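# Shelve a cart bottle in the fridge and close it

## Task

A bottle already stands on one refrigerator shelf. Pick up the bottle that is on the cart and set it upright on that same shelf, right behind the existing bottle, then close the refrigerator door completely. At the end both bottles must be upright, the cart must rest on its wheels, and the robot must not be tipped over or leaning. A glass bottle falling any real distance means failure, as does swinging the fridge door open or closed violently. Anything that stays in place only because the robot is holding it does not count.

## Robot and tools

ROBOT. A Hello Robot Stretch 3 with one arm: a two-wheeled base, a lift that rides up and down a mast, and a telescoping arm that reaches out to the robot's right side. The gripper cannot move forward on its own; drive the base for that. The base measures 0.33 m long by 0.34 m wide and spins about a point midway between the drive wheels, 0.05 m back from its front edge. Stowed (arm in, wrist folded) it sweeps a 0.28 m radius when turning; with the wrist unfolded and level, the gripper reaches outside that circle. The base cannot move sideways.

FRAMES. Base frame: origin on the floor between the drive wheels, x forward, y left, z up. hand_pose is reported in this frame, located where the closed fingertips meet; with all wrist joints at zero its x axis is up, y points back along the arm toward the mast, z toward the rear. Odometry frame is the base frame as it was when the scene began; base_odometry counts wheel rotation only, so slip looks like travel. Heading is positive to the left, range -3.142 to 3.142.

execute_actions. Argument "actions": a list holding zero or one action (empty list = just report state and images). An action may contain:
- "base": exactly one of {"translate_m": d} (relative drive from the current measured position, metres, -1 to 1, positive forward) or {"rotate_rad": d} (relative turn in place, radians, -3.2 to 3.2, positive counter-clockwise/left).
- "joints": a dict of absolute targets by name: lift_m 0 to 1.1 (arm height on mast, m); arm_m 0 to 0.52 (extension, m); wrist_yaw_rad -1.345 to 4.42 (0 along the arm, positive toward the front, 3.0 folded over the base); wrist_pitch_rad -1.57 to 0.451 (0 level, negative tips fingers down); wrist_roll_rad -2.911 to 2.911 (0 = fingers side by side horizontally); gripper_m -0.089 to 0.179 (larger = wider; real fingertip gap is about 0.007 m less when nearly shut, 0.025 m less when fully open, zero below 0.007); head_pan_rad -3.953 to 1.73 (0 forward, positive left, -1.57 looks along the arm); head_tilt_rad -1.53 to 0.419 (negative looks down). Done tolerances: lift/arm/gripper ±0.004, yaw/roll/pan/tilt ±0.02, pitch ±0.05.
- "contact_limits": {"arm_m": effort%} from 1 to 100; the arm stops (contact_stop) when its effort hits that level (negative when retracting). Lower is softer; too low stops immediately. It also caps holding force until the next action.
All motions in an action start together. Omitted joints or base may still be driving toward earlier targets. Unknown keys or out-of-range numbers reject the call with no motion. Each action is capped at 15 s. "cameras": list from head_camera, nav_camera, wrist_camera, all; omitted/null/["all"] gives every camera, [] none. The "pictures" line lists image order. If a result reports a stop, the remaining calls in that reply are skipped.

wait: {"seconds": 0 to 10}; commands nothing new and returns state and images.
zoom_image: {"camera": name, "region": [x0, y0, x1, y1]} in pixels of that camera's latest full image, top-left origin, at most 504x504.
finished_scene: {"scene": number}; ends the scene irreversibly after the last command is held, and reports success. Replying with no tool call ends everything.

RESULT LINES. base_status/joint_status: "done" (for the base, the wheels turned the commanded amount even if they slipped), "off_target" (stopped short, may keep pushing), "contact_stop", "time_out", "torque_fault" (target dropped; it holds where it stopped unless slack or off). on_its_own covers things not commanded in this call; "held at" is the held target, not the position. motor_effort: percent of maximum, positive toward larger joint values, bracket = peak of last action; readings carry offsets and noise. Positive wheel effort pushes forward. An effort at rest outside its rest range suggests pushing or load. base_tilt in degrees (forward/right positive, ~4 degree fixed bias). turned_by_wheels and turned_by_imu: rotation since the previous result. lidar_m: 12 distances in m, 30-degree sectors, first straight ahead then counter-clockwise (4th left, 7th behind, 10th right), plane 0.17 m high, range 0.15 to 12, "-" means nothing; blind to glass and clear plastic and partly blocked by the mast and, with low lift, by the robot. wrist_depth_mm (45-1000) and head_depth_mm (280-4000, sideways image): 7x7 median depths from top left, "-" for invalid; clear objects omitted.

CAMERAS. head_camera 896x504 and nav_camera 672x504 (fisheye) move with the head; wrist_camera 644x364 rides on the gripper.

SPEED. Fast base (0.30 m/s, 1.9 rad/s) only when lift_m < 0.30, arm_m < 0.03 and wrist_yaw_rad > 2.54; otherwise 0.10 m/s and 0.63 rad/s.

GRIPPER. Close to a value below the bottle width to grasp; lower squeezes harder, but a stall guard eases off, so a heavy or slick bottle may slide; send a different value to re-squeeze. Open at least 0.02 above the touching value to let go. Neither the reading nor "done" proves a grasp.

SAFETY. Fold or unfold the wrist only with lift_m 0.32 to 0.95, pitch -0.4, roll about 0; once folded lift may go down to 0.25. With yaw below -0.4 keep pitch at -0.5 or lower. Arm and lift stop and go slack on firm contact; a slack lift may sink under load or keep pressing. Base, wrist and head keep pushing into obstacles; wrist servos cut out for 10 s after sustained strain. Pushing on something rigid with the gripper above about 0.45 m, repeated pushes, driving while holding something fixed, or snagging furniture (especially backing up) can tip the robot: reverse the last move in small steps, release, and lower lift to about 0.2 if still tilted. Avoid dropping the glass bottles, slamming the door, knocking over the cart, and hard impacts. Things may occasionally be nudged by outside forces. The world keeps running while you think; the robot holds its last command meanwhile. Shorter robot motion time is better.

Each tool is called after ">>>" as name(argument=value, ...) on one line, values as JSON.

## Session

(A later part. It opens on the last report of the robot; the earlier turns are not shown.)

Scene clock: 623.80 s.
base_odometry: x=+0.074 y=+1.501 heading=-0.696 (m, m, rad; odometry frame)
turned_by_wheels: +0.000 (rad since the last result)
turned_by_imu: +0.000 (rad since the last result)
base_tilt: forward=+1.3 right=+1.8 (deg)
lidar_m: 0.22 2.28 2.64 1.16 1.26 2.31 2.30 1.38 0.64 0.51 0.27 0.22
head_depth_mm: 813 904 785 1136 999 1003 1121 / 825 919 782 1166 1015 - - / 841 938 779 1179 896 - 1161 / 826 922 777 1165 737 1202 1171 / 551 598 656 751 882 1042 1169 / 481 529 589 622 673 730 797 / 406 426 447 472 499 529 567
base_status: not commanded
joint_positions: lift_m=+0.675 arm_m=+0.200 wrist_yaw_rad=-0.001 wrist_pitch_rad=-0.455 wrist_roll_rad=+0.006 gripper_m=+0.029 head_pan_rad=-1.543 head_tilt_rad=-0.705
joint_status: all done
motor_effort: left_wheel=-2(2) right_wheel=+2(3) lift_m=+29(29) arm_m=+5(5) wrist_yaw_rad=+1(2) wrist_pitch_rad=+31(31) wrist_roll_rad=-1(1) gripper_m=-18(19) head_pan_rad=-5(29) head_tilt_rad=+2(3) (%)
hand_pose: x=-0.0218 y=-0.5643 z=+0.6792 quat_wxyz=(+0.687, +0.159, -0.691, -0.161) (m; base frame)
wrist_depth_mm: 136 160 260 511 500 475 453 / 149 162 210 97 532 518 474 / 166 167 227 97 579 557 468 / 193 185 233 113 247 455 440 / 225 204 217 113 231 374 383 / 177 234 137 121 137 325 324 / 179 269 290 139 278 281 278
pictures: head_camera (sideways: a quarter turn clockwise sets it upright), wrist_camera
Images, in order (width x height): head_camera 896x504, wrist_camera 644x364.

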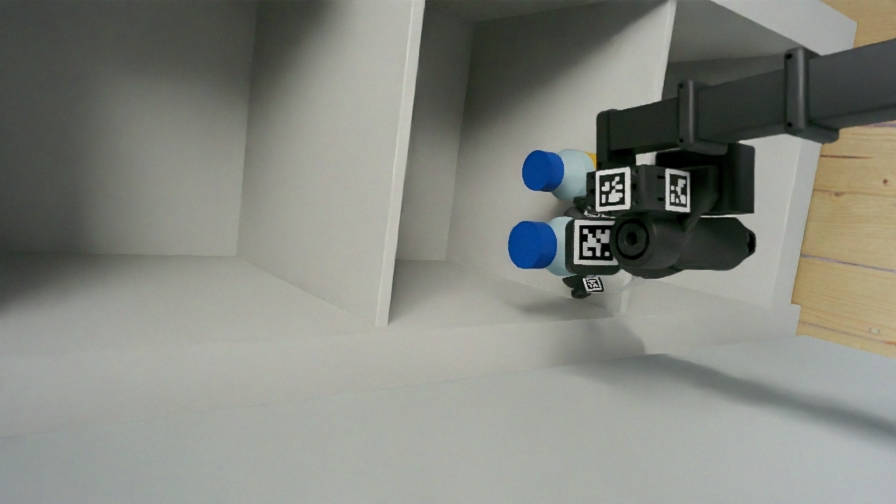

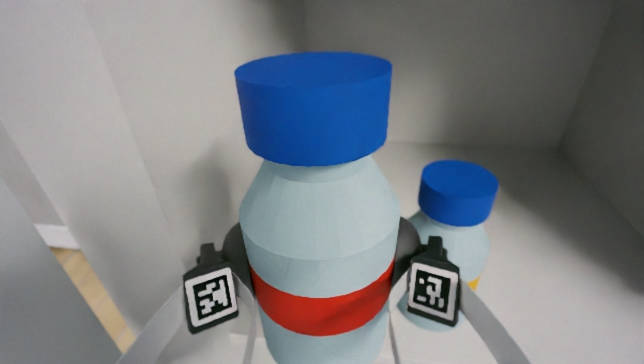

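>>> execute_actions(actions=[{"joints":{"arm_m":0.4,"wrist_yaw_rad":0.0}}], cameras=["wrist_camera"])

>>> execute_actions(actions=[{"joints":{"arm_m":0.46,"wrist_yaw_rad":-0.3}}], cameras=[])

>>> execute_actions(actions=[{"joints":{"arm_m":0.49,"wrist_yaw_rad":-0.7}}])

Scene clock: 632.43 s.
base_odometry: x=+0.074 y=+1.501 heading=-0.696 (m, m, rad; odometry frame)
turned_by_wheels: +0.000 (rad since the last result)
turned_by_imu: +0.001 (rad since the last result)
base_tilt: forward=+1.4 right=+1.7 (deg)
lidar_m: 0.22 2.27 2.65 1.16 1.26 2.31 2.30 1.38 0.64 0.51 0.27 0.22
head_depth_mm: 813 904 786 1133 1000 1002 1121 / 825 920 784 1165 997 - - / 841 934 779 1172 916 1236 1152 / 825 922 775 932 968 1267 1174 / 554 599 657 750 881 1039 1169 / 481 531 590 625 674 729 798 / 406 426 447 472 500 532 565
base_status: not commanded
joint_positions: lift_m=+0.675 arm_m=+0.400 wrist_yaw_rad=-0.005 wrist_pitch_rad=-0.454 wrist_roll_rad=+0.006 gripper_m=+0.029 head_pan_rad=-1.543 head_tilt_rad=-0.705
joint_status: all done
motor_effort: left_wheel=-3(4) right_wheel=+7(7) lift_m=+29(30) arm_m=+5(5) wrist_yaw_rad=+5(5) wrist_pitch_rad=+31(31) wrist_roll_rad=-1(1) gripper_m=-19(19) head_pan_rad=-5(5) head_tilt_rad=+3(2) (%)
hand_pose: x=-0.0227 y=-0.7643 z=+0.6792 quat_wxyz=(+0.687, +0.157, -0.691, -0.162) (m; base frame)
wrist_depth_mm: 89 111 182 334 325 316 301 / 90 113 146 96 342 340 325 / 91 114 159 97 377 369 352 / 92 116 164 112 415 405 388 / 93 117 152 113 362 390 378 / 94 118 137 121 134 327 323 / 95 113 197 140 275 279 277
pictures: wrist_camera
Images, in order (width x height): wrist_camera 644x364.

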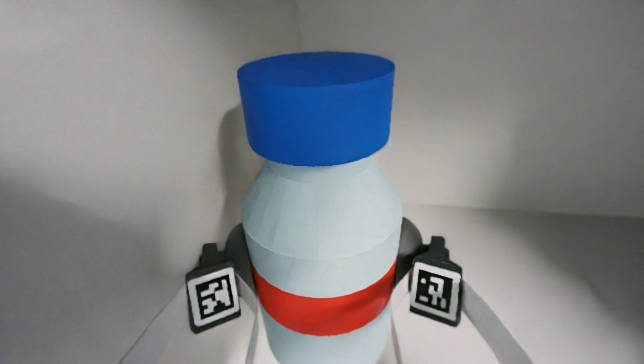

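Scene clock: 634.03 s.
base_odometry: x=+0.074 y=+1.501 heading=-0.696 (m, m, rad; odometry frame)
turned_by_wheels: +0.000 (rad since the last result)
turned_by_imu: +0.000 (rad since the last result)
base_tilt: forward=+1.2 right=+1.8 (deg)
lidar_m: 0.22 2.27 2.64 1.16 1.27 2.31 2.30 1.38 0.64 0.51 0.27 0.22
head_depth_mm: 815 904 791 1137 1007 1005 1113 / 826 923 784 1171 1028 - - / 841 941 777 796 914 1269 1154 / 823 919 774 1009 991 1265 1169 / 550 601 656 748 887 1043 1171 / 482 532 587 624 672 732 796 / 406 425 448 470 498 528 565
base_status: not commanded
joint_positions: lift_m=+0.675 arm_m=+0.460 wrist_yaw_rad=-0.298 wrist_pitch_rad=-0.454 wrist_roll_rad=+0.006 gripper_m=+0.029 head_pan_rad=-1.543 head_tilt_rad=-0.705
joint_status: all done
motor_effort: left_wheel=-2(4) right_wheel=+2(7) lift_m=+28(29) arm_m=+5(6) wrist_yaw_rad=-1(7) wrist_pitch_rad=+31(31) wrist_roll_rad=-1(1) gripper_m=-19(20) head_pan_rad=-4(4) head_tilt_rad=+3(2) (%)
hand_pose: x=-0.0860 y=-0.8146 z=+0.6792 quat_wxyz=(+0.656, +0.055, -0.707, -0.260) (m; base frame)
wrist_depth_mm: 157 241 274 283 294 304 314 / 153 231 287 97 316 334 331 / 150 223 315 97 351 369 352 / 149 215 345 113 387 412 358 / 146 208 305 113 383 390 356 / 143 199 137 121 137 324 321 / 140 179 280 139 275 279 277
pictures: none
No camera images: the call's "cameras" was empty. Leave "cameras" out to get every camera's image.

Scene clock: 635.23 s.
base_odometry: x=+0.074 y=+1.501 heading=-0.696 (m, m, rad; odometry frame)
turned_by_wheels: +0.000 (rad since the last result)
turned_by_imu: +0.000 (rad since the last result)
base_tilt: forward=+1.4 right=+1.9 (deg)
lidar_m: 0.22 2.27 2.64 1.16 1.27 2.31 2.30 1.38 0.64 0.52 0.27 0.22
head_depth_mm: 815 902 787 1138 1005 1002 1118 / 827 918 785 1163 1029 - - / 841 938 777 - 913 1247 1154 / 829 923 778 975 995 1262 1174 / 552 602 656 752 883 1041 1172 / 482 531 587 624 670 730 797 / 407 425 448 472 498 530 566
base_status: not commanded
joint_positions: lift_m=+0.675 arm_m=+0.490 wrist_yaw_rad=-0.697 wrist_pitch_rad=-0.454 wrist_roll_rad=+0.006 gripper_m=+0.029 head_pan_rad=-1.543 head_tilt_rad=-0.705
joint_status: all done
motor_effort: left_wheel=-2(2) right_wheel=+4(3) lift_m=+29(28) arm_m=+5(5) wrist_yaw_rad=-2(4) wrist_pitch_rad=+31(31) wrist_roll_rad=-1(1) gripper_m=-18(20) head_pan_rad=-5(4) head_tilt_rad=+3(3) (%)
hand_pose: x=-0.1626 y=-0.8030 z=+0.6792 quat_wxyz=(+0.591, -0.087, -0.703, -0.385) (m; base frame)
wrist_depth_mm: 214 237 270 311 353 292 237 / 226 251 272 97 373 306 246 / 241 267 293 97 409 321 256 / 256 288 323 113 435 339 267 / 275 312 328 113 381 360 278 / 296 328 136 121 137 325 291 / 285 290 282 140 275 281 276
pictures: head_camera (sideways: a quarter turn clockwise sets it upright), nav_camera (sideways: a quarter turn counterclockwise sets it upright), wrist_camera
Images, in order (width x height): head_camera 896x504, nav_camera 672x504, wrist_camera 644x364.

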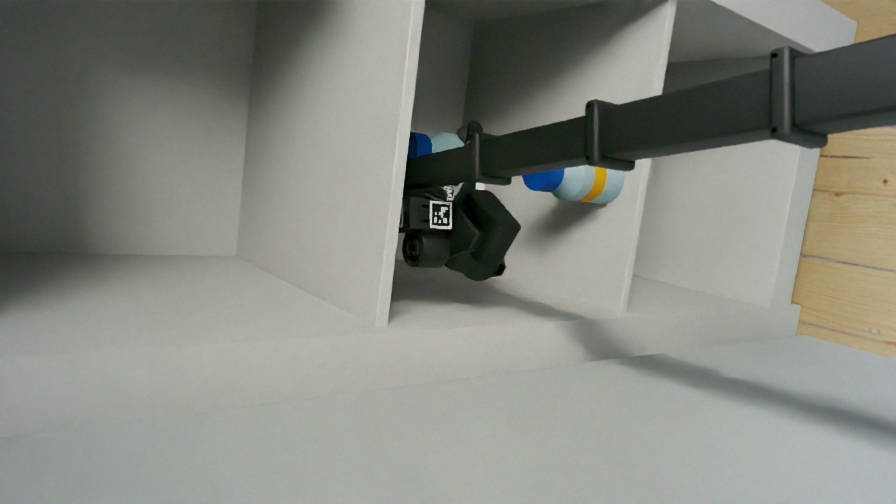

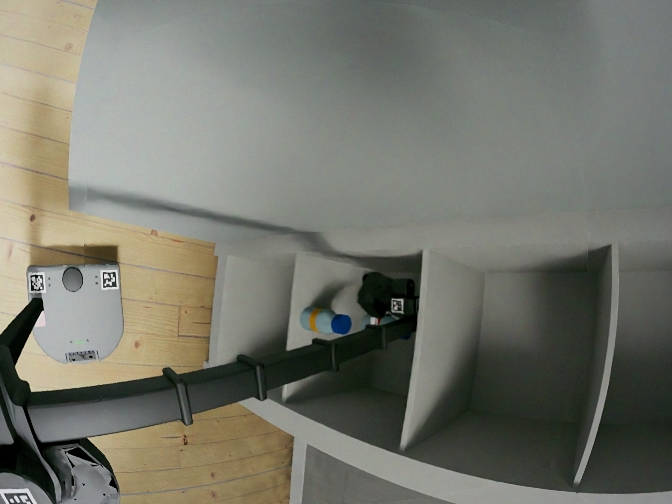

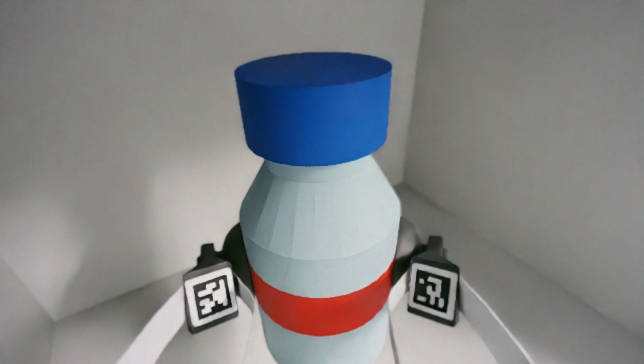

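>>> execute_actions(actions=[{"joints":{"lift_m":0.595,"wrist_yaw_rad":-0.64}}], cameras=["wrist_camera"])

Scene clock: 640.60 s.
base_odometry: x=+0.074 y=+1.501 heading=-0.696 (m, m, rad; odometry frame)
turned_by_wheels: +0.000 (rad since the last result)
turned_by_imu: +0.001 (rad since the last result)
base_tilt: forward=+1.2 right=+1.9 (deg)
lidar_m: 0.22 2.27 2.64 1.15 1.26 2.31 2.30 1.38 0.63 0.51 0.27 0.22
head_depth_mm: 815 901 788 1135 999 1004 1139 / 825 920 783 1163 996 1240 - / 845 935 780 1070 918 1272 1151 / 827 923 774 1106 962 1259 1180 / 551 600 658 749 886 1037 1170 / 481 532 587 622 673 730 797 / 406 426 448 472 500 530 565
base_status: not commanded
joint_positions: lift_m=+0.595 arm_m=+0.490 wrist_yaw_rad=-0.642 wrist_pitch_rad=-0.454 wrist_roll_rad=+0.006 gripper_m=+0.029 head_pan_rad=-1.543 head_tilt_rad=-0.705
joint_status: all done
motor_effort: left_wheel=-2(2) right_wheel=+2(4) lift_m=+22(22) arm_m=+5(5) wrist_yaw_rad=+2(6) wrist_pitch_rad=+31(31) wrist_roll_rad=-1(1) gripper_m=-20(19) head_pan_rad=-5(4) head_tilt_rad=+4(3) (%)
hand_pose: x=-0.1531 y=-0.8106 z=+0.5997 quat_wxyz=(+0.602, -0.067, -0.706, -0.369) (m; base frame)
wrist_depth_mm: 214 234 261 299 345 307 246 / 228 249 267 97 373 324 256 / 241 267 290 97 407 338 265 / 257 286 320 113 344 328 275 / 273 289 267 113 272 277 266 / 244 243 136 121 137 232 228 / 208 208 199 140 196 198 197
pictures: wrist_camera
Images, in order (width x height): wrist_camera 644x364.

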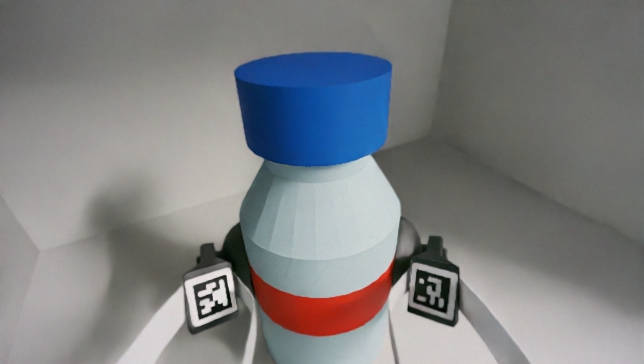

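>>> execute_actions(actions=[{"joints":{"lift_m":0.582}}], cameras=[])

>>> execute_actions(actions=[{"joints":{"gripper_m":0.11}}], cameras=["wrist_camera"])

>>> execute_actions(actions=[{"joints":{"lift_m":0.676}}], cameras=["wrist_camera"])

Scene clock: 646.03 s.
base_odometry: x=+0.074 y=+1.501 heading=-0.696 (m, m, rad; odometry frame)
turned_by_wheels: +0.000 (rad since the last result)
turned_by_imu: +0.001 (rad since the last result)
base_tilt: forward=+1.4 right=+1.7 (deg)
lidar_m: 0.22 2.27 2.64 1.16 1.27 2.31 2.30 1.38 0.64 0.51 0.27 0.22
head_depth_mm: 813 902 788 1137 998 996 1136 / 825 918 782 1166 1000 1243 1141 / 842 935 779 1161 917 1262 1155 / 825 921 774 1139 965 1260 1173 / 553 601 654 750 888 1042 1175 / 482 530 588 623 674 728 793 / 406 425 447 470 498 530 564
base_status: not commanded
joint_positions: lift_m=+0.582 arm_m=+0.490 wrist_yaw_rad=-0.642 wrist_pitch_rad=-0.454 wrist_roll_rad=+0.006 gripper_m=+0.029 head_pan_rad=-1.543 head_tilt_rad=-0.705
joint_status: all done
motor_effort: left_wheel=-2(2) right_wheel=+2(3) lift_m=+22(21) arm_m=+5(4) wrist_yaw_rad=+2(2) wrist_pitch_rad=+31(30) wrist_roll_rad=-1(1) gripper_m=-19(19) head_pan_rad=-5(5) head_tilt_rad=+3(2) (%)
hand_pose: x=-0.1531 y=-0.8106 z=+0.5867 quat_wxyz=(+0.602, -0.067, -0.706, -0.369) (m; base frame)
wrist_depth_mm: 215 234 262 298 346 310 246 / 226 249 267 96 376 324 255 / 243 266 289 97 401 337 265 / 258 288 311 113 324 317 276 / 264 272 250 113 253 258 253 / 228 226 136 121 137 217 213 / 195 193 186 139 183 185 183
pictures: none
No camera images: the call's "cameras" was empty. Leave "cameras" out to get every camera's image.

Scene clock: 647.97 s.
base_odometry: x=+0.074 y=+1.501 heading=-0.696 (m, m, rad; odometry frame)
turned_by_wheels: +0.000 (rad since the last result)
turned_by_imu: +0.000 (rad since the last result)
base_tilt: forward=+1.3 right=+1.8 (deg)
lidar_m: 0.22 2.27 2.64 1.16 1.27 2.31 2.30 1.38 0.64 0.51 0.27 0.22
head_depth_mm: 813 906 787 1135 999 1000 1131 / 824 918 784 1170 999 1238 1147 / 838 934 777 1174 914 1262 1148 / 823 923 774 1136 959 1270 1172 / 551 599 657 751 886 1038 1173 / 483 531 588 622 673 729 799 / 406 426 447 473 499 532 564
base_status: not commanded
joint_positions: lift_m=+0.582 arm_m=+0.490 wrist_yaw_rad=-0.642 wrist_pitch_rad=-0.420 wrist_roll_rad=+0.006 gripper_m=+0.110 head_pan_rad=-1.543 head_tilt_rad=-0.705
joint_status: all done
motor_effort: left_wheel=-2(4) right_wheel=+3(5) lift_m=+22(24) arm_m=+4(4) wrist_yaw_rad=+2(3) wrist_pitch_rad=+11(30) wrist_roll_rad=-1(1) gripper_m=+0(83) head_pan_rad=-5(5) head_tilt_rad=+3(3) (%)
hand_pose: x=-0.1557 y=-0.8142 z=+0.5943 quat_wxyz=(+0.608, -0.079, -0.704, -0.358) (m; base frame)
wrist_depth_mm: 213 233 261 297 340 307 247 / 224 247 278 320 373 321 255 / 239 265 292 113 397 335 263 / 253 282 302 83 316 332 274 / 269 289 276 88 269 275 263 / 241 239 118 103 115 235 224 / 204 196 194 103 185 189 192
pictures: wrist_camera
Images, in order (width x height): wrist_camera 644x364.

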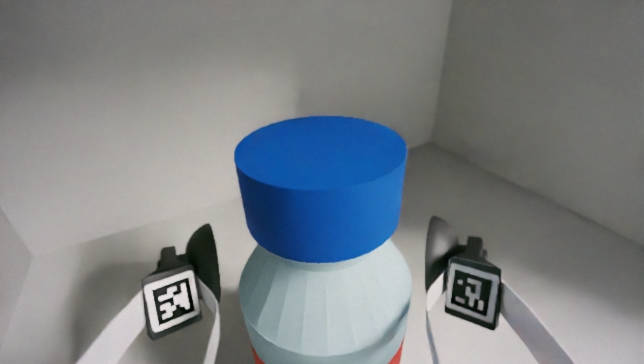

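Scene clock: 649.67 s.
base_odometry: x=+0.074 y=+1.501 heading=-0.696 (m, m, rad; odometry frame)
turned_by_wheels: +0.000 (rad since the last result)
turned_by_imu: +0.000 (rad since the last result)
base_tilt: forward=+1.2 right=+1.6 (deg)
lidar_m: 0.22 2.27 2.64 1.16 1.26 2.31 2.30 1.38 0.64 0.51 0.27 0.22
head_depth_mm: 814 903 789 1130 1002 1002 1114 / 831 922 784 1161 1033 - - / 841 937 779 658 915 1255 1157 / 829 920 776 976 993 1265 1168 / 551 600 659 749 887 1039 1169 / 482 529 587 624 673 726 799 / 407 427 447 471 498 531 564
base_status: not commanded
joint_positions: lift_m=+0.676 arm_m=+0.490 wrist_yaw_rad=-0.642 wrist_pitch_rad=-0.419 wrist_roll_rad=+0.006 gripper_m=+0.110 head_pan_rad=-1.543 head_tilt_rad=-0.705
joint_status: all done
motor_effort: left_wheel=-2(2) right_wheel=+3(3) lift_m=+26(28) arm_m=+4(4) wrist_yaw_rad=+2(1) wrist_pitch_rad=+11(11) wrist_roll_rad=-1(1) gripper_m=+0(1) head_pan_rad=-4(4) head_tilt_rad=+3(2) (%)
hand_pose: x=-0.1557 y=-0.8143 z=+0.6882 quat_wxyz=(+0.608, -0.079, -0.704, -0.358) (m; base frame)
wrist_depth_mm: 213 234 261 297 340 307 245 / 226 248 279 318 371 322 254 / 238 264 300 348 405 335 263 / 255 281 324 384 437 353 272 / 272 302 358 405 436 364 283 / 287 318 355 339 346 340 296 / 269 297 301 146 288 285 286
pictures: wrist_camera
Images, in order (width x height): wrist_camera 644x364.

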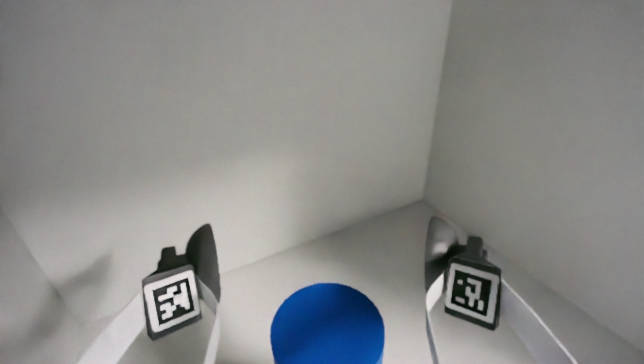

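>>> execute_actions(actions=[{"base":{"translate_m":0.06},"joints":{"arm_m":0.41,"wrist_pitch_rad":-0.25}}], cameras=["wrist_camera"])

>>> execute_actions(actions=[{"joints":{"arm_m":0.33,"wrist_yaw_rad":-0.3,"gripper_m":0.03}}], cameras=["wrist_camera"])

>>> execute_actions(actions=[{"joints":{"arm_m":0.0,"wrist_yaw_rad":0}}])

Scene clock: 657.47 s.
base_odometry: x=+0.120 y=+1.463 heading=-0.696 (m, m, rad; odometry frame)
turned_by_wheels: +0.000 (rad since the last result)
turned_by_imu: +0.000 (rad since the last result)
base_tilt: forward=+1.3 right=+1.7 (deg)
lidar_m: 0.16 2.21 2.62 1.17 1.25 2.37 2.36 0.71 0.67 0.38 0.20 0.17
head_depth_mm: 820 914 788 1150 1004 1218 1135 / 837 931 783 1159 991 - - / 847 949 781 1183 962 1265 1158 / 561 641 698 742 943 1197 1172 / 479 526 591 668 746 847 977 / 372 394 421 451 486 528 577 / 301 310 323 341 361 383 409
base_status: done
joint_positions: lift_m=+0.676 arm_m=+0.410 wrist_yaw_rad=-0.642 wrist_pitch_rad=-0.271 wrist_roll_rad=+0.006 gripper_m=+0.110 head_pan_rad=-1.543 head_tilt_rad=-0.705
joint_status: all done
motor_effort: left_wheel=-2(4) right_wheel=+3(10) lift_m=+27(27) arm_m=-5(7) wrist_yaw_rad=+2(2) wrist_pitch_rad=+12(12) wrist_roll_rad=-1(1) gripper_m=+0(0) head_pan_rad=-4(5) head_tilt_rad=+2(2) (%)
hand_pose: x=-0.1654 y=-0.7478 z=+0.7228 quat_wxyz=(+0.633, -0.131, -0.697, -0.311) (m; base frame)
wrist_depth_mm: 278 305 342 386 433 350 279 / 288 319 355 408 455 362 287 / 297 334 378 435 480 371 294 / 269 351 397 460 517 387 304 / 244 367 423 484 531 398 311 / 234 369 434 232 423 383 320 / 211 337 356 235 348 335 322
pictures: wrist_camera
Images, in order (width x height): wrist_camera 644x364.

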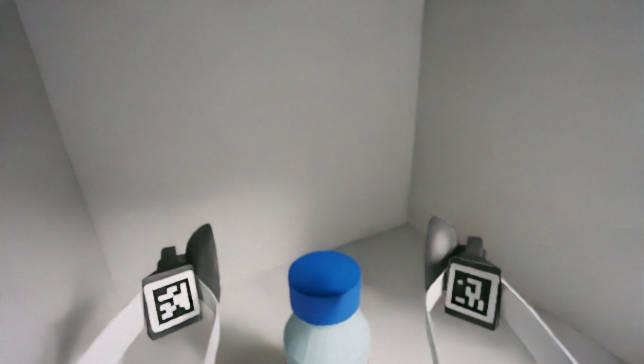

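Scene clock: 659.27 s.
base_odometry: x=+0.120 y=+1.463 heading=-0.696 (m, m, rad; odometry frame)
turned_by_wheels: +0.000 (rad since the last result)
turned_by_imu: +0.000 (rad since the last result)
base_tilt: forward=+1.1 right=+1.8 (deg)
lidar_m: 0.16 2.21 2.63 1.17 1.24 2.37 2.36 0.71 0.67 0.38 0.20 0.17
head_depth_mm: 823 914 790 1154 1002 1207 1137 / 836 932 785 1169 971 - - / 849 949 777 1206 - 1266 1163 / 562 641 699 813 897 1204 1179 / 479 527 593 670 746 845 981 / 372 395 421 451 486 527 576 / 302 310 323 341 361 383 409
base_status: not commanded
joint_positions: lift_m=+0.676 arm_m=+0.330 wrist_yaw_rad=-0.302 wrist_pitch_rad=-0.271 wrist_roll_rad=+0.006 gripper_m=+0.030 head_pan_rad=-1.543 head_tilt_rad=-0.705
joint_status: all done
motor_effort: left_wheel=-2(2) right_wheel=+3(3) lift_m=+26(26) arm_m=-5(2) wrist_yaw_rad=+2(2) wrist_pitch_rad=+12(12) wrist_roll_rad=-1(1) gripper_m=+0(83) head_pan_rad=-4(5) head_tilt_rad=+2(2) (%)
hand_pose: x=-0.0931 y=-0.7048 z=+0.7228 quat_wxyz=(+0.676, -0.012, -0.709, -0.200) (m; base frame)
wrist_depth_mm: 112 163 391 406 422 441 372 / 110 158 411 433 447 461 377 / 108 153 428 458 478 490 379 / 106 148 400 486 517 524 390 / 103 144 330 519 503 505 397 / 101 139 242 418 408 418 384 / 99 135 331 357 307 181 342
pictures: wrist_camera
Images, in order (width x height): wrist_camera 644x364.

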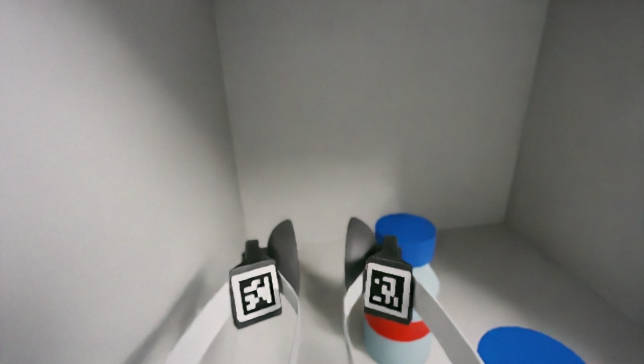

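Scene clock: 662.90 s.
base_odometry: x=+0.120 y=+1.463 heading=-0.696 (m, m, rad; odometry frame)
turned_by_wheels: +0.000 (rad since the last result)
turned_by_imu: +0.001 (rad since the last result)
base_tilt: forward=+1.3 right=+1.6 (deg)
lidar_m: 0.16 2.21 2.63 1.16 1.24 2.37 2.36 0.71 0.67 0.38 0.20 0.17
head_depth_mm: 824 915 788 1156 999 1211 1136 / 836 934 784 1155 940 1225 1161 / 847 947 781 1178 993 1273 1170 / 561 641 700 873 948 1204 - / 480 527 593 671 748 847 974 / 372 395 421 450 487 526 578 / 302 310 324 341 361 383 409
base_status: not commanded
joint_positions: lift_m=+0.676 arm_m=+0.001 wrist_yaw_rad=-0.001 wrist_pitch_rad=-0.267 wrist_roll_rad=+0.006 gripper_m=+0.030 head_pan_rad=-1.543 head_tilt_rad=-0.705
joint_status: all done
joint sent to its limit — the command would take arm_m past its lower limit, so that joint was sent only as far as its limit.
motor_effort: left_wheel=-2(12) right_wheel=+3(29) lift_m=+26(27) arm_m=-5(5) wrist_yaw_rad=+1(40) wrist_pitch_rad=+10(12) wrist_roll_rad=-1(1) gripper_m=-1(9) head_pan_rad=-4(4) head_tilt_rad=+2(2) (%)
hand_pose: x=-0.0218 y=-0.3871 z=+0.7236 quat_wxyz=(+0.699, +0.094, -0.703, -0.095) (m; base frame)
wrist_depth_mm: 147 190 312 544 675 646 507 / 147 193 329 566 719 674 504 / 148 193 316 576 749 711 507 / 149 194 320 593 559 717 497 / 150 195 310 512 440 540 479 / 151 197 274 476 443 444 415 / 151 198 361 659 841 751 494
pictures: head_camera (sideways: a quarter turn clockwise sets it upright), nav_camera (sideways: a quarter turn counterclockwise sets it upright), wrist_camera
Images, in order (width x height): head_camera 896x504, nav_camera 672x504, wrist_camera 644x364.

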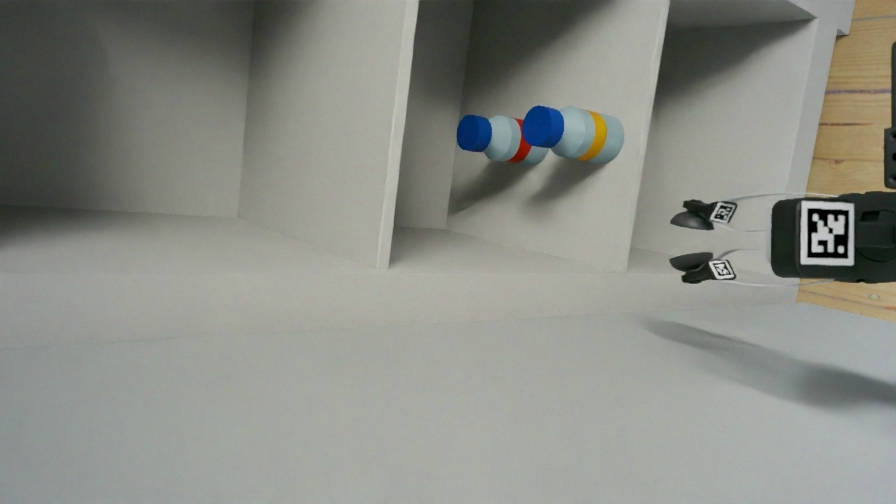

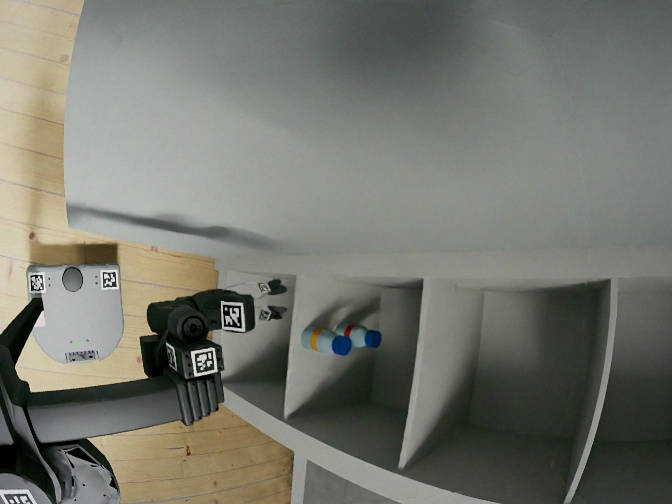

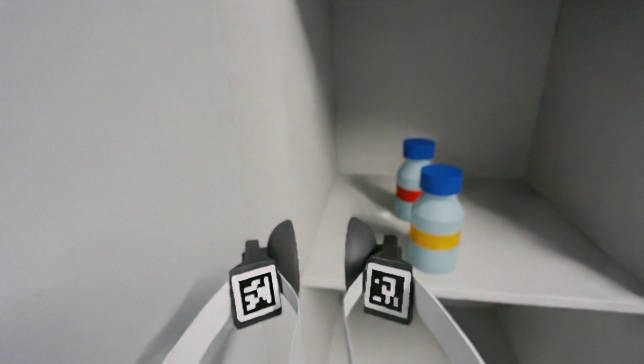

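>>> execute_actions(actions=[{"base":{"translate_m":-0.26},"joints":{"wrist_pitch_rad":-0.4}}], cameras=[])

>>> execute_actions(actions=[{"joints":{"wrist_yaw_rad":3.0,"lift_m":0.4}}], cameras=[])

>>> execute_actions(actions=[{"base":{"rotate_rad":1.45},"joints":{"lift_m":0.25}}], cameras=[])

>>> execute_actions(actions=[{"base":{"translate_m":0.3}}], cameras=[])

>>> execute_actions(actions=[{"base":{"rotate_rad":-1.57},"joints":{"head_pan_rad":-0.5,"head_tilt_rad":-0.9}}], cameras=["nav_camera"])

Scene clock: 678.53 s.
base_odometry: x=-0.080 y=+1.629 heading=-0.696 (m, m, rad; odometry frame)
turned_by_wheels: +0.000 (rad since the last result)
turned_by_imu: +0.001 (rad since the last result)
base_tilt: forward=+1.4 right=+1.5 (deg)
lidar_m: 0.42 2.46 2.68 1.16 1.34 2.12 2.10 1.33 0.54 0.87 0.51 0.42
head_depth_mm: 609 512 529 594 1376 1417 1208 / 793 883 747 655 748 877 1150 / 805 901 779 1145 999 1179 1135 / 819 917 777 1159 993 1267 - / 834 934 773 1159 904 1256 1160 / 833 914 765 1047 984 1197 1168 / 698 732 730 799 883 994 1088
base_status: done
joint_positions: lift_m=+0.676 arm_m=+0.001 wrist_yaw_rad=-0.001 wrist_pitch_rad=-0.412 wrist_roll_rad=+0.006 gripper_m=+0.030 head_pan_rad=-1.543 head_tilt_rad=-0.705
joint_status: all done
motor_effort: left_wheel=-2(6) right_wheel=+3(4) lift_m=+28(26) arm_m=-5(5) wrist_yaw_rad=+1(1) wrist_pitch_rad=+7(8) wrist_roll_rad=-1(1) gripper_m=+0(0) head_pan_rad=-4(5) head_tilt_rad=+2(2) (%)
hand_pose: x=-0.0218 y=-0.3715 z=+0.6898 quat_wxyz=(+0.690, +0.144, -0.694, -0.146) (m; base frame)
wrist_depth_mm: 354 471 672 662 622 247 238 / 357 478 706 708 673 262 708 / 375 484 551 733 646 284 776 / 401 494 441 552 510 308 859 / 423 465 455 458 427 342 936 / 407 517 705 844 399 393 979 / 410 557 719 737 684 822 847
pictures: none
No camera images: the call's "cameras" was empty. Leave "cameras" out to get every camera's image.

Scene clock: 681.87 s.
base_odometry: x=-0.080 y=+1.629 heading=-0.696 (m, m, rad; odometry frame)
turned_by_wheels: +0.000 (rad since the last result)
turned_by_imu: +0.001 (rad since the last result)
base_tilt: forward=+1.2 right=+1.6 (deg)
lidar_m: 0.42 2.46 2.68 1.16 1.35 2.11 2.10 1.33 0.54 0.87 0.51 0.42
head_depth_mm: 609 512 530 596 1372 1413 1212 / 792 879 747 654 750 872 1160 / 809 898 779 1147 992 1180 1133 / 819 918 776 1163 992 1231 1157 / 834 935 770 1158 915 1262 1147 / 832 914 768 1050 985 1199 1166 / 699 732 726 799 887 997 1087
base_status: not commanded
joint_positions: lift_m=+0.400 arm_m=+0.001 wrist_yaw_rad=+2.998 wrist_pitch_rad=-0.413 wrist_roll_rad=+0.006 gripper_m=+0.030 head_pan_rad=-1.543 head_tilt_rad=-0.705
joint_status: all done
motor_effort: left_wheel=-2(2) right_wheel=+2(3) lift_m=+20(22) arm_m=-4(5) wrist_yaw_rad=+2(3) wrist_pitch_rad=+8(8) wrist_roll_rad=-1(1) gripper_m=+0(0) head_pan_rad=-4(4) head_tilt_rad=+2(3) (%)
hand_pose: x=+0.0111 y=+0.0763 z=+0.4139 quat_wxyz=(+0.195, +0.702, +0.095, +0.678) (m; base frame)
wrist_depth_mm: - - - - - - - / - - - - - - - / - - - - - - - / - - - - - - 986 / 863 846 867 844 817 806 781 / 701 688 - 662 682 658 642 / 588 583 - 575 562 560 552
pictures: none
No camera images: the call's "cameras" was empty. Leave "cameras" out to get every camera's image.

Scene clock: 684.57 s.
base_odometry: x=-0.080 y=+1.629 heading=+0.754 (m, m, rad; odometry frame)
turned_by_wheels: +1.450 (rad since the last result)
turned_by_imu: +1.439 (rad since the last result)
base_tilt: forward=+1.3 right=+1.9 (deg)
lidar_m: 1.15 1.25 2.15 2.10 1.47 0.55 0.54 0.56 0.43 0.42 2.45 2.73
head_depth_mm: 322 358 406 468 553 671 862 / 323 361 409 471 557 679 871 / 325 362 411 475 561 686 880 / 326 364 413 477 567 693 892 / 327 366 417 482 584 748 1128 / 344 2532 2699 2090 1673 1397 1193 / 2332 2649 2849 2076 1680 1394 1187
base_status: done
joint_positions: lift_m=+0.250 arm_m=+0.001 wrist_yaw_rad=+2.998 wrist_pitch_rad=-0.414 wrist_roll_rad=+0.006 gripper_m=+0.030 head_pan_rad=-1.543 head_tilt_rad=-0.704
joint_status: all done
motor_effort: left_wheel=-2(9) right_wheel=+3(12) lift_m=+19(19) arm_m=-5(5) wrist_yaw_rad=+2(2) wrist_pitch_rad=+8(8) wrist_roll_rad=-1(1) gripper_m=-1(0) head_pan_rad=-4(5) head_tilt_rad=+3(2) (%)
hand_pose: x=+0.0110 y=+0.0763 z=+0.2639 quat_wxyz=(+0.195, +0.702, +0.095, +0.678) (m; base frame)
wrist_depth_mm: - - - - - - - / - - - - - - - / - - - - - 976 960 / 796 776 761 748 740 723 699 / 618 615 609 612 585 575 558 / 504 496 - - 491 473 464 / 439 - - - 407 404 398
pictures: none
No camera images: the call's "cameras" was empty. Leave "cameras" out to get every camera's image.

Scene clock: 687.33 s.
base_odometry: x=+0.139 y=+1.835 heading=+0.754 (m, m, rad; odometry frame)
turned_by_wheels: +0.000 (rad since the last result)
turned_by_imu: +0.000 (rad since the last result)
base_tilt: forward=+1.4 right=+1.7 (deg)
lidar_m: 0.85 0.92 2.13 2.09 1.87 1.43 0.84 0.59 0.49 2.68 2.36 2.43
head_depth_mm: 2314 2562 2757 2147 657 728 904 / 2289 2553 2709 2130 1688 1399 997 / 2301 2593 2733 2118 1685 1407 1207 / 2343 2601 2783 2112 1690 1403 1201 / 2312 2624 2825 2114 1682 1403 1192 / 2329 2608 2783 2111 1684 1385 1195 / 2336 2276 2648 2098 1655 1386 1186
base_status: done
joint_positions: lift_m=+0.250 arm_m=+0.001 wrist_yaw_rad=+2.998 wrist_pitch_rad=-0.414 wrist_roll_rad=+0.006 gripper_m=+0.030 head_pan_rad=-1.543 head_tilt_rad=-0.704
joint_status: not commanded
motor_effort: left_wheel=-2(6) right_wheel=+3(12) lift_m=+21(20) arm_m=-4(5) wrist_yaw_rad=+1(2) wrist_pitch_rad=+8(8) wrist_roll_rad=-1(1) gripper_m=-1(1) head_pan_rad=-4(4) head_tilt_rad=+3(2) (%)
hand_pose: x=+0.0109 y=+0.0763 z=+0.2638 quat_wxyz=(+0.195, +0.702, +0.095, +0.678) (m; base frame)
wrist_depth_mm: - - - - - - - / - - - - - - - / - - - - - 988 952 / 794 764 745 741 725 727 700 / 617 605 614 621 590 578 561 / 503 496 - - 494 474 465 / 440 - - - 407 403 400
pictures: none
No camera images: the call's "cameras" was empty. Leave "cameras" out to get every camera's image.

Scene clock: 689.50 s.
base_odometry: x=+0.139 y=+1.835 heading=-0.816 (m, m, rad; odometry frame)
turned_by_wheels: -1.570 (rad since the last result)
turned_by_imu: -1.555 (rad since the last result)
base_tilt: forward=+1.2 right=+1.6 (deg)
lidar_m: 2.43 2.36 2.42 0.86 0.92 2.13 2.08 1.86 1.43 0.84 0.58 0.48
head_depth_mm: 480 573 710 937 1354 1278 1144 / 451 533 650 833 1165 1293 1141 / 427 499 600 755 1018 1264 1132 / 405 469 555 688 898 1218 1132 / 450 2400 1974 1672 1426 1271 1129 / 2517 2647 2068 1714 1468 1268 1122 / 2374 2533 2070 1707 1445 1259 1126
base_status: done
joint_positions: lift_m=+0.250 arm_m=+0.001 wrist_yaw_rad=+2.998 wrist_pitch_rad=-0.414 wrist_roll_rad=+0.006 gripper_m=+0.030 head_pan_rad=-0.507 head_tilt_rad=-0.889
joint_status: all done
motor_effort: left_wheel=+2(11) right_wheel=-4(10) lift_m=+19(20) arm_m=-4(4) wrist_yaw_rad=+1(1) wrist_pitch_rad=+8(8) wrist_roll_rad=-1(1) gripper_m=+1(1) head_pan_rad=+4(62) head_tilt_rad=-4(14) (%)
hand_pose: x=+0.0109 y=+0.0763 z=+0.2638 quat_wxyz=(+0.195, +0.702, +0.095, +0.678) (m; base frame)
wrist_depth_mm: - - - - - - - / - - 876 - - - - / - - - - - 978 952 / 798 763 760 737 747 725 707 / 612 612 628 614 594 570 566 / 501 496 - - 497 472 464 / 440 - - - 406 404 399
pictures: nav_camera (sideways: a quarter turn counterclockwise sets it upright)
Images, in order (width x height): nav_camera 672x504.

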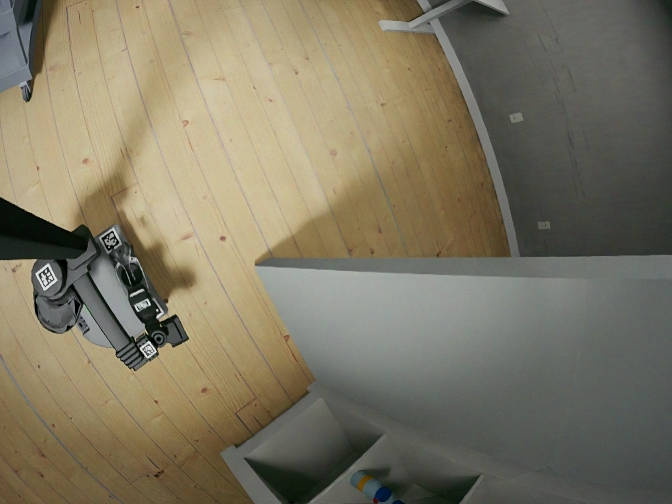

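>>> execute_actions(actions=[{"base":{"translate_m":0.82}}], cameras=[])

>>> execute_actions(actions=[{"joints":{"lift_m":0.45,"head_pan_rad":-2.0}}], cameras=[])

>>> execute_actions(actions=[{"joints":{"wrist_yaw_rad":0.0,"wrist_pitch_rad":-0.45}}], cameras=["nav_camera"])

Scene clock: 698.40 s.
base_odometry: x=+0.701 y=+1.238 heading=-0.816 (m, m, rad; odometry frame)
turned_by_wheels: +0.000 (rad since the last result)
turned_by_imu: +0.000 (rad since the last result)
base_tilt: forward=+1.3 right=+1.8 (deg)
lidar_m: 1.86 1.58 2.34 2.28 1.25 1.23 2.91 0.41 0.48 1.46 1.54 1.90
head_depth_mm: 1805 1944 2037 1735 1475 1283 1141 / 2024 2232 2129 1736 1482 1291 1140 / 1971 2322 2081 1752 1475 1275 1125 / 1887 2185 2093 1718 1464 1279 1129 / 1777 2072 2083 1716 1460 1272 1130 / 1709 1932 2069 1718 1467 1265 1125 / 1609 1835 2022 1694 1444 1265 1125
base_status: done
joint_positions: lift_m=+0.250 arm_m=+0.001 wrist_yaw_rad=+2.998 wrist_pitch_rad=-0.414 wrist_roll_rad=+0.006 gripper_m=+0.030 head_pan_rad=-0.507 head_tilt_rad=-0.890
joint_status: not commanded
motor_effort: left_wheel=+2(10) right_wheel=-3(8) lift_m=+19(20) arm_m=-4(4) wrist_yaw_rad=+2(2) wrist_pitch_rad=+8(8) wrist_roll_rad=-1(1) gripper_m=+0(0) head_pan_rad=+5(4) head_tilt_rad=-5(5) (%)
hand_pose: x=+0.0108 y=+0.0763 z=+0.2638 quat_wxyz=(+0.195, +0.702, +0.095, +0.678) (m; base frame)
wrist_depth_mm: - - - - - - - / - - - - - - - / - - - - - 979 941 / 803 778 769 743 734 727 715 / 610 616 622 616 581 569 561 / 504 495 - - 492 470 468 / 440 - - - 408 404 401
pictures: none
No camera images: the call's "cameras" was empty. Leave "cameras" out to get every camera's image.

Scene clock: 701.07 s.
base_odometry: x=+0.701 y=+1.238 heading=-0.816 (m, m, rad; odometry frame)
turned_by_wheels: +0.000 (rad since the last result)
turned_by_imu: +0.000 (rad since the last result)
base_tilt: forward=+1.3 right=+1.7 (deg)
lidar_m: 1.87 1.59 2.34 2.28 1.25 1.23 2.91 0.41 0.48 1.46 1.55 1.90
head_depth_mm: 408 381 461 526 697 1283 1135 / 475 517 567 607 716 993 1140 / 565 628 705 807 940 1129 1158 / 702 797 926 1112 1383 1277 - / 1024 1221 1506 1663 1450 1273 1163 / 1290 1490 1727 1710 1448 1269 1158 / 1241 1420 1648 1706 1450 1268 1119
base_status: not commanded
joint_positions: lift_m=+0.450 arm_m=+0.001 wrist_yaw_rad=+2.998 wrist_pitch_rad=-0.414 wrist_roll_rad=+0.006 gripper_m=+0.030 head_pan_rad=-1.993 head_tilt_rad=-0.890
joint_status: all done
motor_effort: left_wheel=+2(2) right_wheel=-3(3) lift_m=+27(29) arm_m=-4(4) wrist_yaw_rad=+2(1) wrist_pitch_rad=+8(8) wrist_roll_rad=-1(1) gripper_m=+1(1) head_pan_rad=-5(63) head_tilt_rad=-4(4) (%)
hand_pose: x=+0.0108 y=+0.0763 z=+0.4634 quat_wxyz=(+0.195, +0.702, +0.095, +0.678) (m; base frame)
wrist_depth_mm: - - - - - - - / - - - - - - - / - - - - - - - / - - - - - - - / 943 936 941 923 891 870 851 / 762 747 - 725 751 718 707 / 645 630 - 629 623 622 604
pictures: none
No camera images: the call's "cameras" was empty. Leave "cameras" out to get every camera's image.

Scene clock: 703.57 s.
base_odometry: x=+0.701 y=+1.238 heading=-0.816 (m, m, rad; odometry frame)
turned_by_wheels: +0.000 (rad since the last result)
turned_by_imu: +0.000 (rad since the last result)
base_tilt: forward=+1.2 right=+1.8 (deg)
lidar_m: 1.86 1.59 2.34 2.28 1.25 1.23 2.90 0.41 0.48 1.46 1.55 1.90
head_depth_mm: 407 381 460 526 699 1283 1143 / 474 518 565 607 719 999 1137 / 567 627 704 801 941 1126 1153 / 700 797 931 1120 1379 1265 - / 1023 1219 1511 1675 1450 1277 - / 1288 1479 1740 1712 1467 1281 1108 / 1256 1421 1647 1712 1453 1262 1124
base_status: not commanded
joint_positions: lift_m=+0.450 arm_m=+0.001 wrist_yaw_rad=+0.003 wrist_pitch_rad=-0.461 wrist_roll_rad=+0.005 gripper_m=+0.030 head_pan_rad=-1.993 head_tilt_rad=-0.890
joint_status: all done
motor_effort: left_wheel=+2(2) right_wheel=-3(3) lift_m=+27(26) arm_m=-4(4) wrist_yaw_rad=-2(3) wrist_pitch_rad=+7(8) wrist_roll_rad=+0(1) gripper_m=+0(0) head_pan_rad=-4(4) head_tilt_rad=-4(4) (%)
hand_pose: x=-0.0209 y=-0.3650 z=+0.4528 quat_wxyz=(+0.687, +0.162, -0.690, -0.162) (m; base frame)
wrist_depth_mm: - - - - - 639 374 / - - - - - 588 377 / - - - - - 593 377 / - - - - - 585 380 / 871 871 862 875 839 588 378 / 732 722 727 682 714 595 378 / 621 614 590 606 598 574 379
pictures: nav_camera (sideways: a quarter turn counterclockwise sets it upright)
Images, in order (width x height): nav_camera 672x504.

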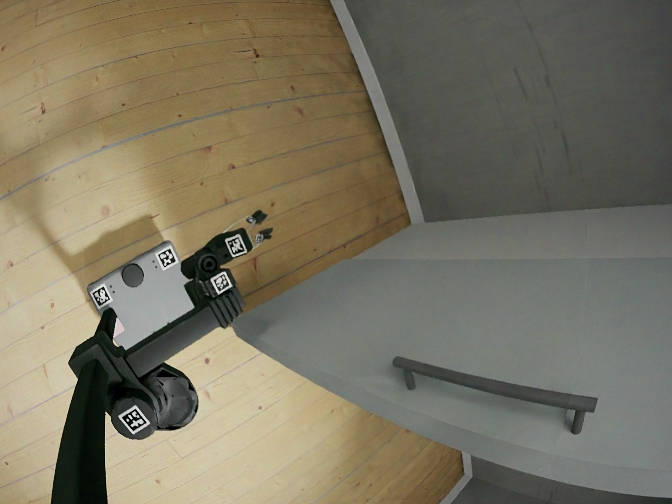

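>>> execute_actions(actions=[{"joints":{"arm_m":0.15,"wrist_yaw_rad":-0.9,"wrist_pitch_rad":-0.55}}], cameras=[])

>>> execute_actions(actions=[{"base":{"translate_m":-0.2}}], cameras=["nav_camera"])

>>> execute_actions(actions=[{"base":{"translate_m":-0.15}}], cameras=["nav_camera"])

Scene clock: 713.47 s.
base_odometry: x=+0.701 y=+1.238 heading=-0.816 (m, m, rad; odometry frame)
turned_by_wheels: +0.000 (rad since the last result)
turned_by_imu: +0.001 (rad since the last result)
base_tilt: forward=+1.4 right=+1.6 (deg)
lidar_m: 1.86 1.59 2.34 2.27 1.25 1.23 2.91 0.41 0.48 1.46 1.55 1.90
head_depth_mm: 407 382 461 525 699 1293 1138 / 474 516 567 608 721 991 1139 / 567 628 706 805 939 1120 1153 / 701 799 931 1116 1363 1292 1133 / 1021 1218 1507 1658 1484 - 1132 / 1284 1478 1741 1703 1459 1298 1121 / 1249 1431 1657 1718 1451 1265 1124
base_status: not commanded
joint_positions: lift_m=+0.450 arm_m=+0.150 wrist_yaw_rad=-0.898 wrist_pitch_rad=-0.561 wrist_roll_rad=+0.005 gripper_m=+0.030 head_pan_rad=-1.993 head_tilt_rad=-0.890
joint_status: all done
motor_effort: left_wheel=+2(2) right_wheel=-3(4) lift_m=+27(26) arm_m=+5(4) wrist_yaw_rad=-2(3) wrist_pitch_rad=+7(6) wrist_roll_rad=-1(0) gripper_m=+0(0) head_pan_rad=-4(5) head_tilt_rad=-4(4) (%)
hand_pose: x=-0.1811 y=-0.4218 z=+0.4318 quat_wxyz=(+0.526, -0.119, -0.698, -0.471) (m; base frame)
wrist_depth_mm: 792 597 368 287 233 196 170 / 832 728 426 319 254 210 180 / 884 943 505 357 277 226 192 / 893 945 601 405 307 246 205 / 778 757 730 476 337 269 221 / 662 647 663 566 355 298 239 / 584 567 547 563 477 326 271
pictures: none
No camera images: the call's "cameras" was empty. Leave "cameras" out to get every camera's image.

Scene clock: 716.77 s.
base_odometry: x=+0.564 y=+1.383 heading=-0.816 (m, m, rad; odometry frame)
turned_by_wheels: +0.000 (rad since the last result)
turned_by_imu: +0.001 (rad since the last result)
base_tilt: forward=+1.3 right=+1.6 (deg)
lidar_m: 2.06 1.78 2.35 2.30 1.10 1.28 2.71 0.51 0.54 0.79 1.53 2.11
head_depth_mm: 439 492 544 641 1410 1300 1134 / 469 529 606 710 852 1219 1134 / 506 575 668 794 978 1221 1158 / 546 628 738 903 1143 1302 1124 / 595 693 831 1046 1341 - 1125 / 654 774 988 1636 1459 1287 1124 / 1096 1389 1632 1697 1447 1271 1125
base_status: done
joint_positions: lift_m=+0.450 arm_m=+0.150 wrist_yaw_rad=-0.897 wrist_pitch_rad=-0.568 wrist_roll_rad=+0.005 gripper_m=+0.030 head_pan_rad=-1.993 head_tilt_rad=-0.890
joint_status: not commanded
motor_effort: left_wheel=+2(8) right_wheel=-3(29) lift_m=+25(26) arm_m=+4(5) wrist_yaw_rad=-2(12) wrist_pitch_rad=+10(22) wrist_roll_rad=-1(1) gripper_m=-1(5) head_pan_rad=-4(5) head_tilt_rad=-4(4) (%)
hand_pose: x=-0.1802 y=-0.4212 z=+0.4304 quat_wxyz=(+0.524, -0.117, -0.699, -0.473) (m; base frame)
wrist_depth_mm: 293 276 259 246 232 219 208 / 332 311 291 271 255 241 228 / 648 355 329 305 283 265 250 / 866 413 376 345 319 296 281 / 766 502 440 394 360 334 678 / 652 637 540 481 408 390 623 / 569 567 551 553 528 523 540
pictures: nav_camera (sideways: a quarter turn counterclockwise sets it upright)
Images, in order (width x height): nav_camera 672x504.

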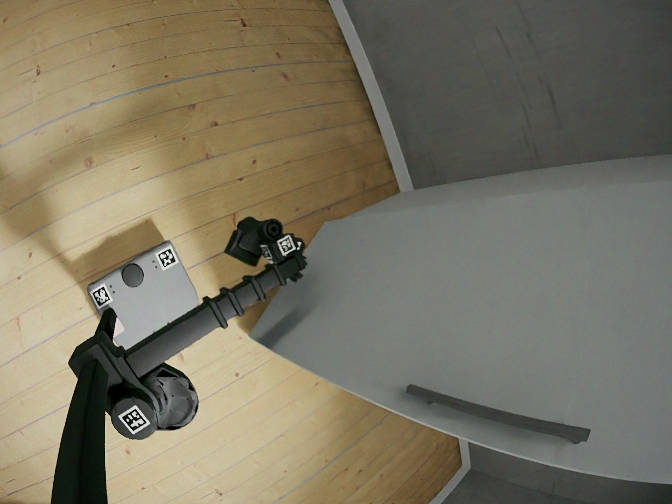

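Scene clock: 719.43 s.
base_odometry: x=+0.461 y=+1.493 heading=-0.816 (m, m, rad; odometry frame)
turned_by_wheels: +0.000 (rad since the last result)
turned_by_imu: +0.001 (rad since the last result)
base_tilt: forward=+1.5 right=+1.6 (deg)
lidar_m: 2.21 1.91 2.36 2.32 1.10 1.34 2.55 0.75 0.72 0.75 1.52 2.20
head_depth_mm: 599 686 1991 1740 1475 1286 1140 / 614 709 835 1026 1444 1285 1134 / 616 712 845 1031 1325 1277 1145 / 622 718 851 1036 1342 1294 1130 / 625 722 853 1049 1304 - 1129 / 627 725 860 1060 1370 1294 1128 / 633 727 867 1597 1449 1253 1118
base_status: done
joint_positions: lift_m=+0.450 arm_m=+0.150 wrist_yaw_rad=-0.897 wrist_pitch_rad=-0.568 wrist_roll_rad=+0.005 gripper_m=+0.030 head_pan_rad=-1.993 head_tilt_rad=-0.890
joint_status: not commanded
motor_effort: left_wheel=+2(3) right_wheel=-3(10) lift_m=+25(26) arm_m=+4(4) wrist_yaw_rad=-2(2) wrist_pitch_rad=+10(10) wrist_roll_rad=+0(1) gripper_m=+0(1) head_pan_rad=-4(4) head_tilt_rad=-5(4) (%)
hand_pose: x=-0.1802 y=-0.4212 z=+0.4304 quat_wxyz=(+0.524, -0.117, -0.699, -0.473) (m; base frame)
wrist_depth_mm: 273 297 325 367 418 - - / 294 319 359 405 466 - - / 317 349 394 449 547 - - / 343 382 437 508 798 883 868 / 377 423 486 586 732 716 717 / 418 478 536 622 657 625 626 / 549 546 552 567 555 551 543
pictures: nav_camera (sideways: a quarter turn counterclockwise sets it upright)
Images, in order (width x height): nav_camera 672x504.

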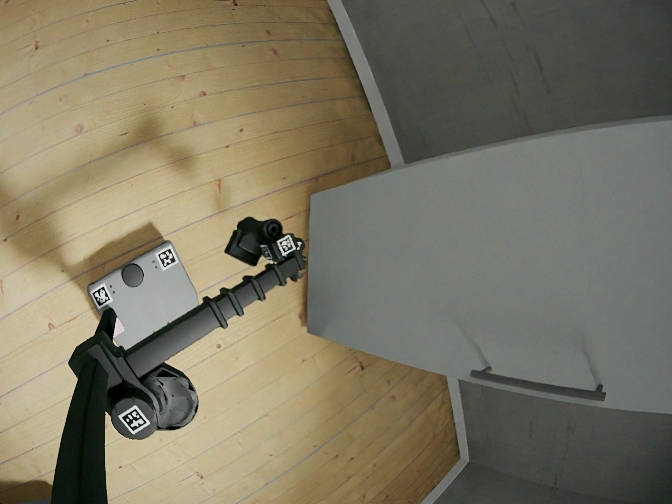

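>>> execute_actions(actions=[{"base":{"translate_m":-0.1}}], cameras=[])

>>> execute_actions(actions=[{"joints":{"arm_m":0.3},"contact_limits":{"arm_m":25}}], cameras=["nav_camera"])

Scene clock: 725.60 s.
base_odometry: x=+0.392 y=+1.565 heading=-0.815 (m, m, rad; odometry frame)
turned_by_wheels: +0.000 (rad since the last result)
turned_by_imu: +0.001 (rad since the last result)
base_tilt: forward=+1.3 right=+1.8 (deg)
lidar_m: 2.31 2.00 2.37 1.33 1.13 2.50 2.45 1.89 0.81 0.80 1.51 2.18
head_depth_mm: 1568 1850 2082 1763 1482 1287 1138 / 1485 1751 2022 1734 1470 1286 1142 / 781 906 1134 1636 1486 1279 1150 / 749 869 1024 1267 1465 1304 1127 / 719 828 972 1183 1424 - 1123 / 692 789 922 1110 1362 1290 1126 / 666 755 876 1043 1363 1261 1116
base_status: done
joint_positions: lift_m=+0.450 arm_m=+0.150 wrist_yaw_rad=-0.897 wrist_pitch_rad=-0.568 wrist_roll_rad=+0.005 gripper_m=+0.030 head_pan_rad=-1.993 head_tilt_rad=-0.890
joint_status: not commanded
motor_effort: left_wheel=+3(4) right_wheel=-3(10) lift_m=+26(25) arm_m=+4(4) wrist_yaw_rad=-2(2) wrist_pitch_rad=+10(10) wrist_roll_rad=-1(1) gripper_m=+0(0) head_pan_rad=-5(4) head_tilt_rad=-5(4) (%)
hand_pose: x=-0.1802 y=-0.4212 z=+0.4304 quat_wxyz=(+0.524, -0.117, -0.699, -0.473) (m; base frame)
wrist_depth_mm: 325 378 468 - - - - / 342 403 507 - - - - / 364 431 540 - - - - / 378 453 589 879 875 864 859 / 398 487 630 761 728 717 714 / 420 527 640 630 642 622 624 / 448 553 553 566 553 554 544
pictures: none
No camera images: the call's "cameras" was empty. Leave "cameras" out to get every camera's image.

Scene clock: 727.97 s.
base_odometry: x=+0.392 y=+1.565 heading=-0.815 (m, m, rad; odometry frame)
turned_by_wheels: +0.000 (rad since the last result)
turned_by_imu: +0.000 (rad since the last result)
base_tilt: forward=+1.4 right=+1.9 (deg)
lidar_m: 2.31 2.01 2.37 1.34 1.13 2.51 2.46 1.89 0.81 0.80 1.52 2.19
head_depth_mm: 1564 1867 2075 1752 1475 1289 1140 / 1478 1755 1997 1728 1465 1279 1132 / 779 911 1123 1653 1476 1280 1152 / 752 868 1030 1276 1468 1309 - / 721 827 969 1190 1402 1245 1123 / 690 793 922 1118 - 1265 1124 / 663 755 878 1044 1353 1258 1131
base_status: not commanded
joint_positions: lift_m=+0.450 arm_m=+0.300 wrist_yaw_rad=-0.898 wrist_pitch_rad=-0.568 wrist_roll_rad=+0.005 gripper_m=+0.030 head_pan_rad=-1.993 head_tilt_rad=-0.890
joint_status: all done
motor_effort: left_wheel=+2(2) right_wheel=-3(3) lift_m=+25(26) arm_m=+5(6) wrist_yaw_rad=-1(2) wrist_pitch_rad=+10(10) wrist_roll_rad=-1(1) gripper_m=+0(0) head_pan_rad=-5(4) head_tilt_rad=-5(4) (%)
contact_limits: arm_m 25 (drawing in: default 32, maximum 52; extending or still: default 44, maximum 71)
hand_pose: x=-0.1803 y=-0.5711 z=+0.4305 quat_wxyz=(+0.524, -0.117, -0.699, -0.473) (m; base frame)
wrist_depth_mm: 214 251 308 403 - - - / 226 263 331 444 - - - / 237 282 360 487 - - - / 251 300 390 550 861 862 846 / 267 321 418 625 728 722 718 / 282 349 427 622 647 636 620 / 302 370 546 565 557 544 545
pictures: nav_camera (sideways: a quarter turn counterclockwise sets it upright)
Images, in order (width x height): nav_camera 672x504.

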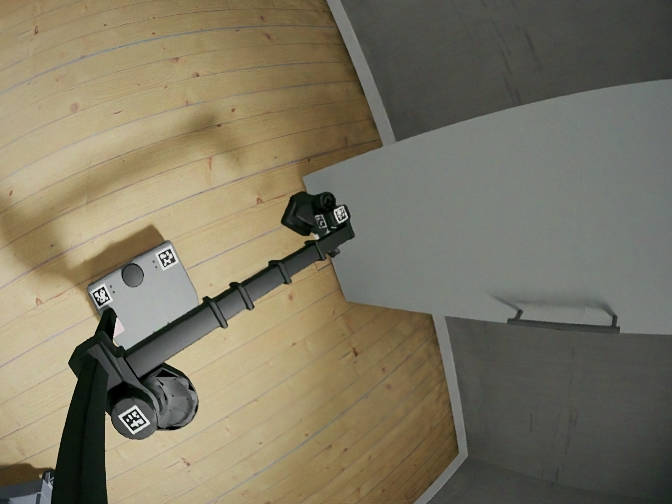

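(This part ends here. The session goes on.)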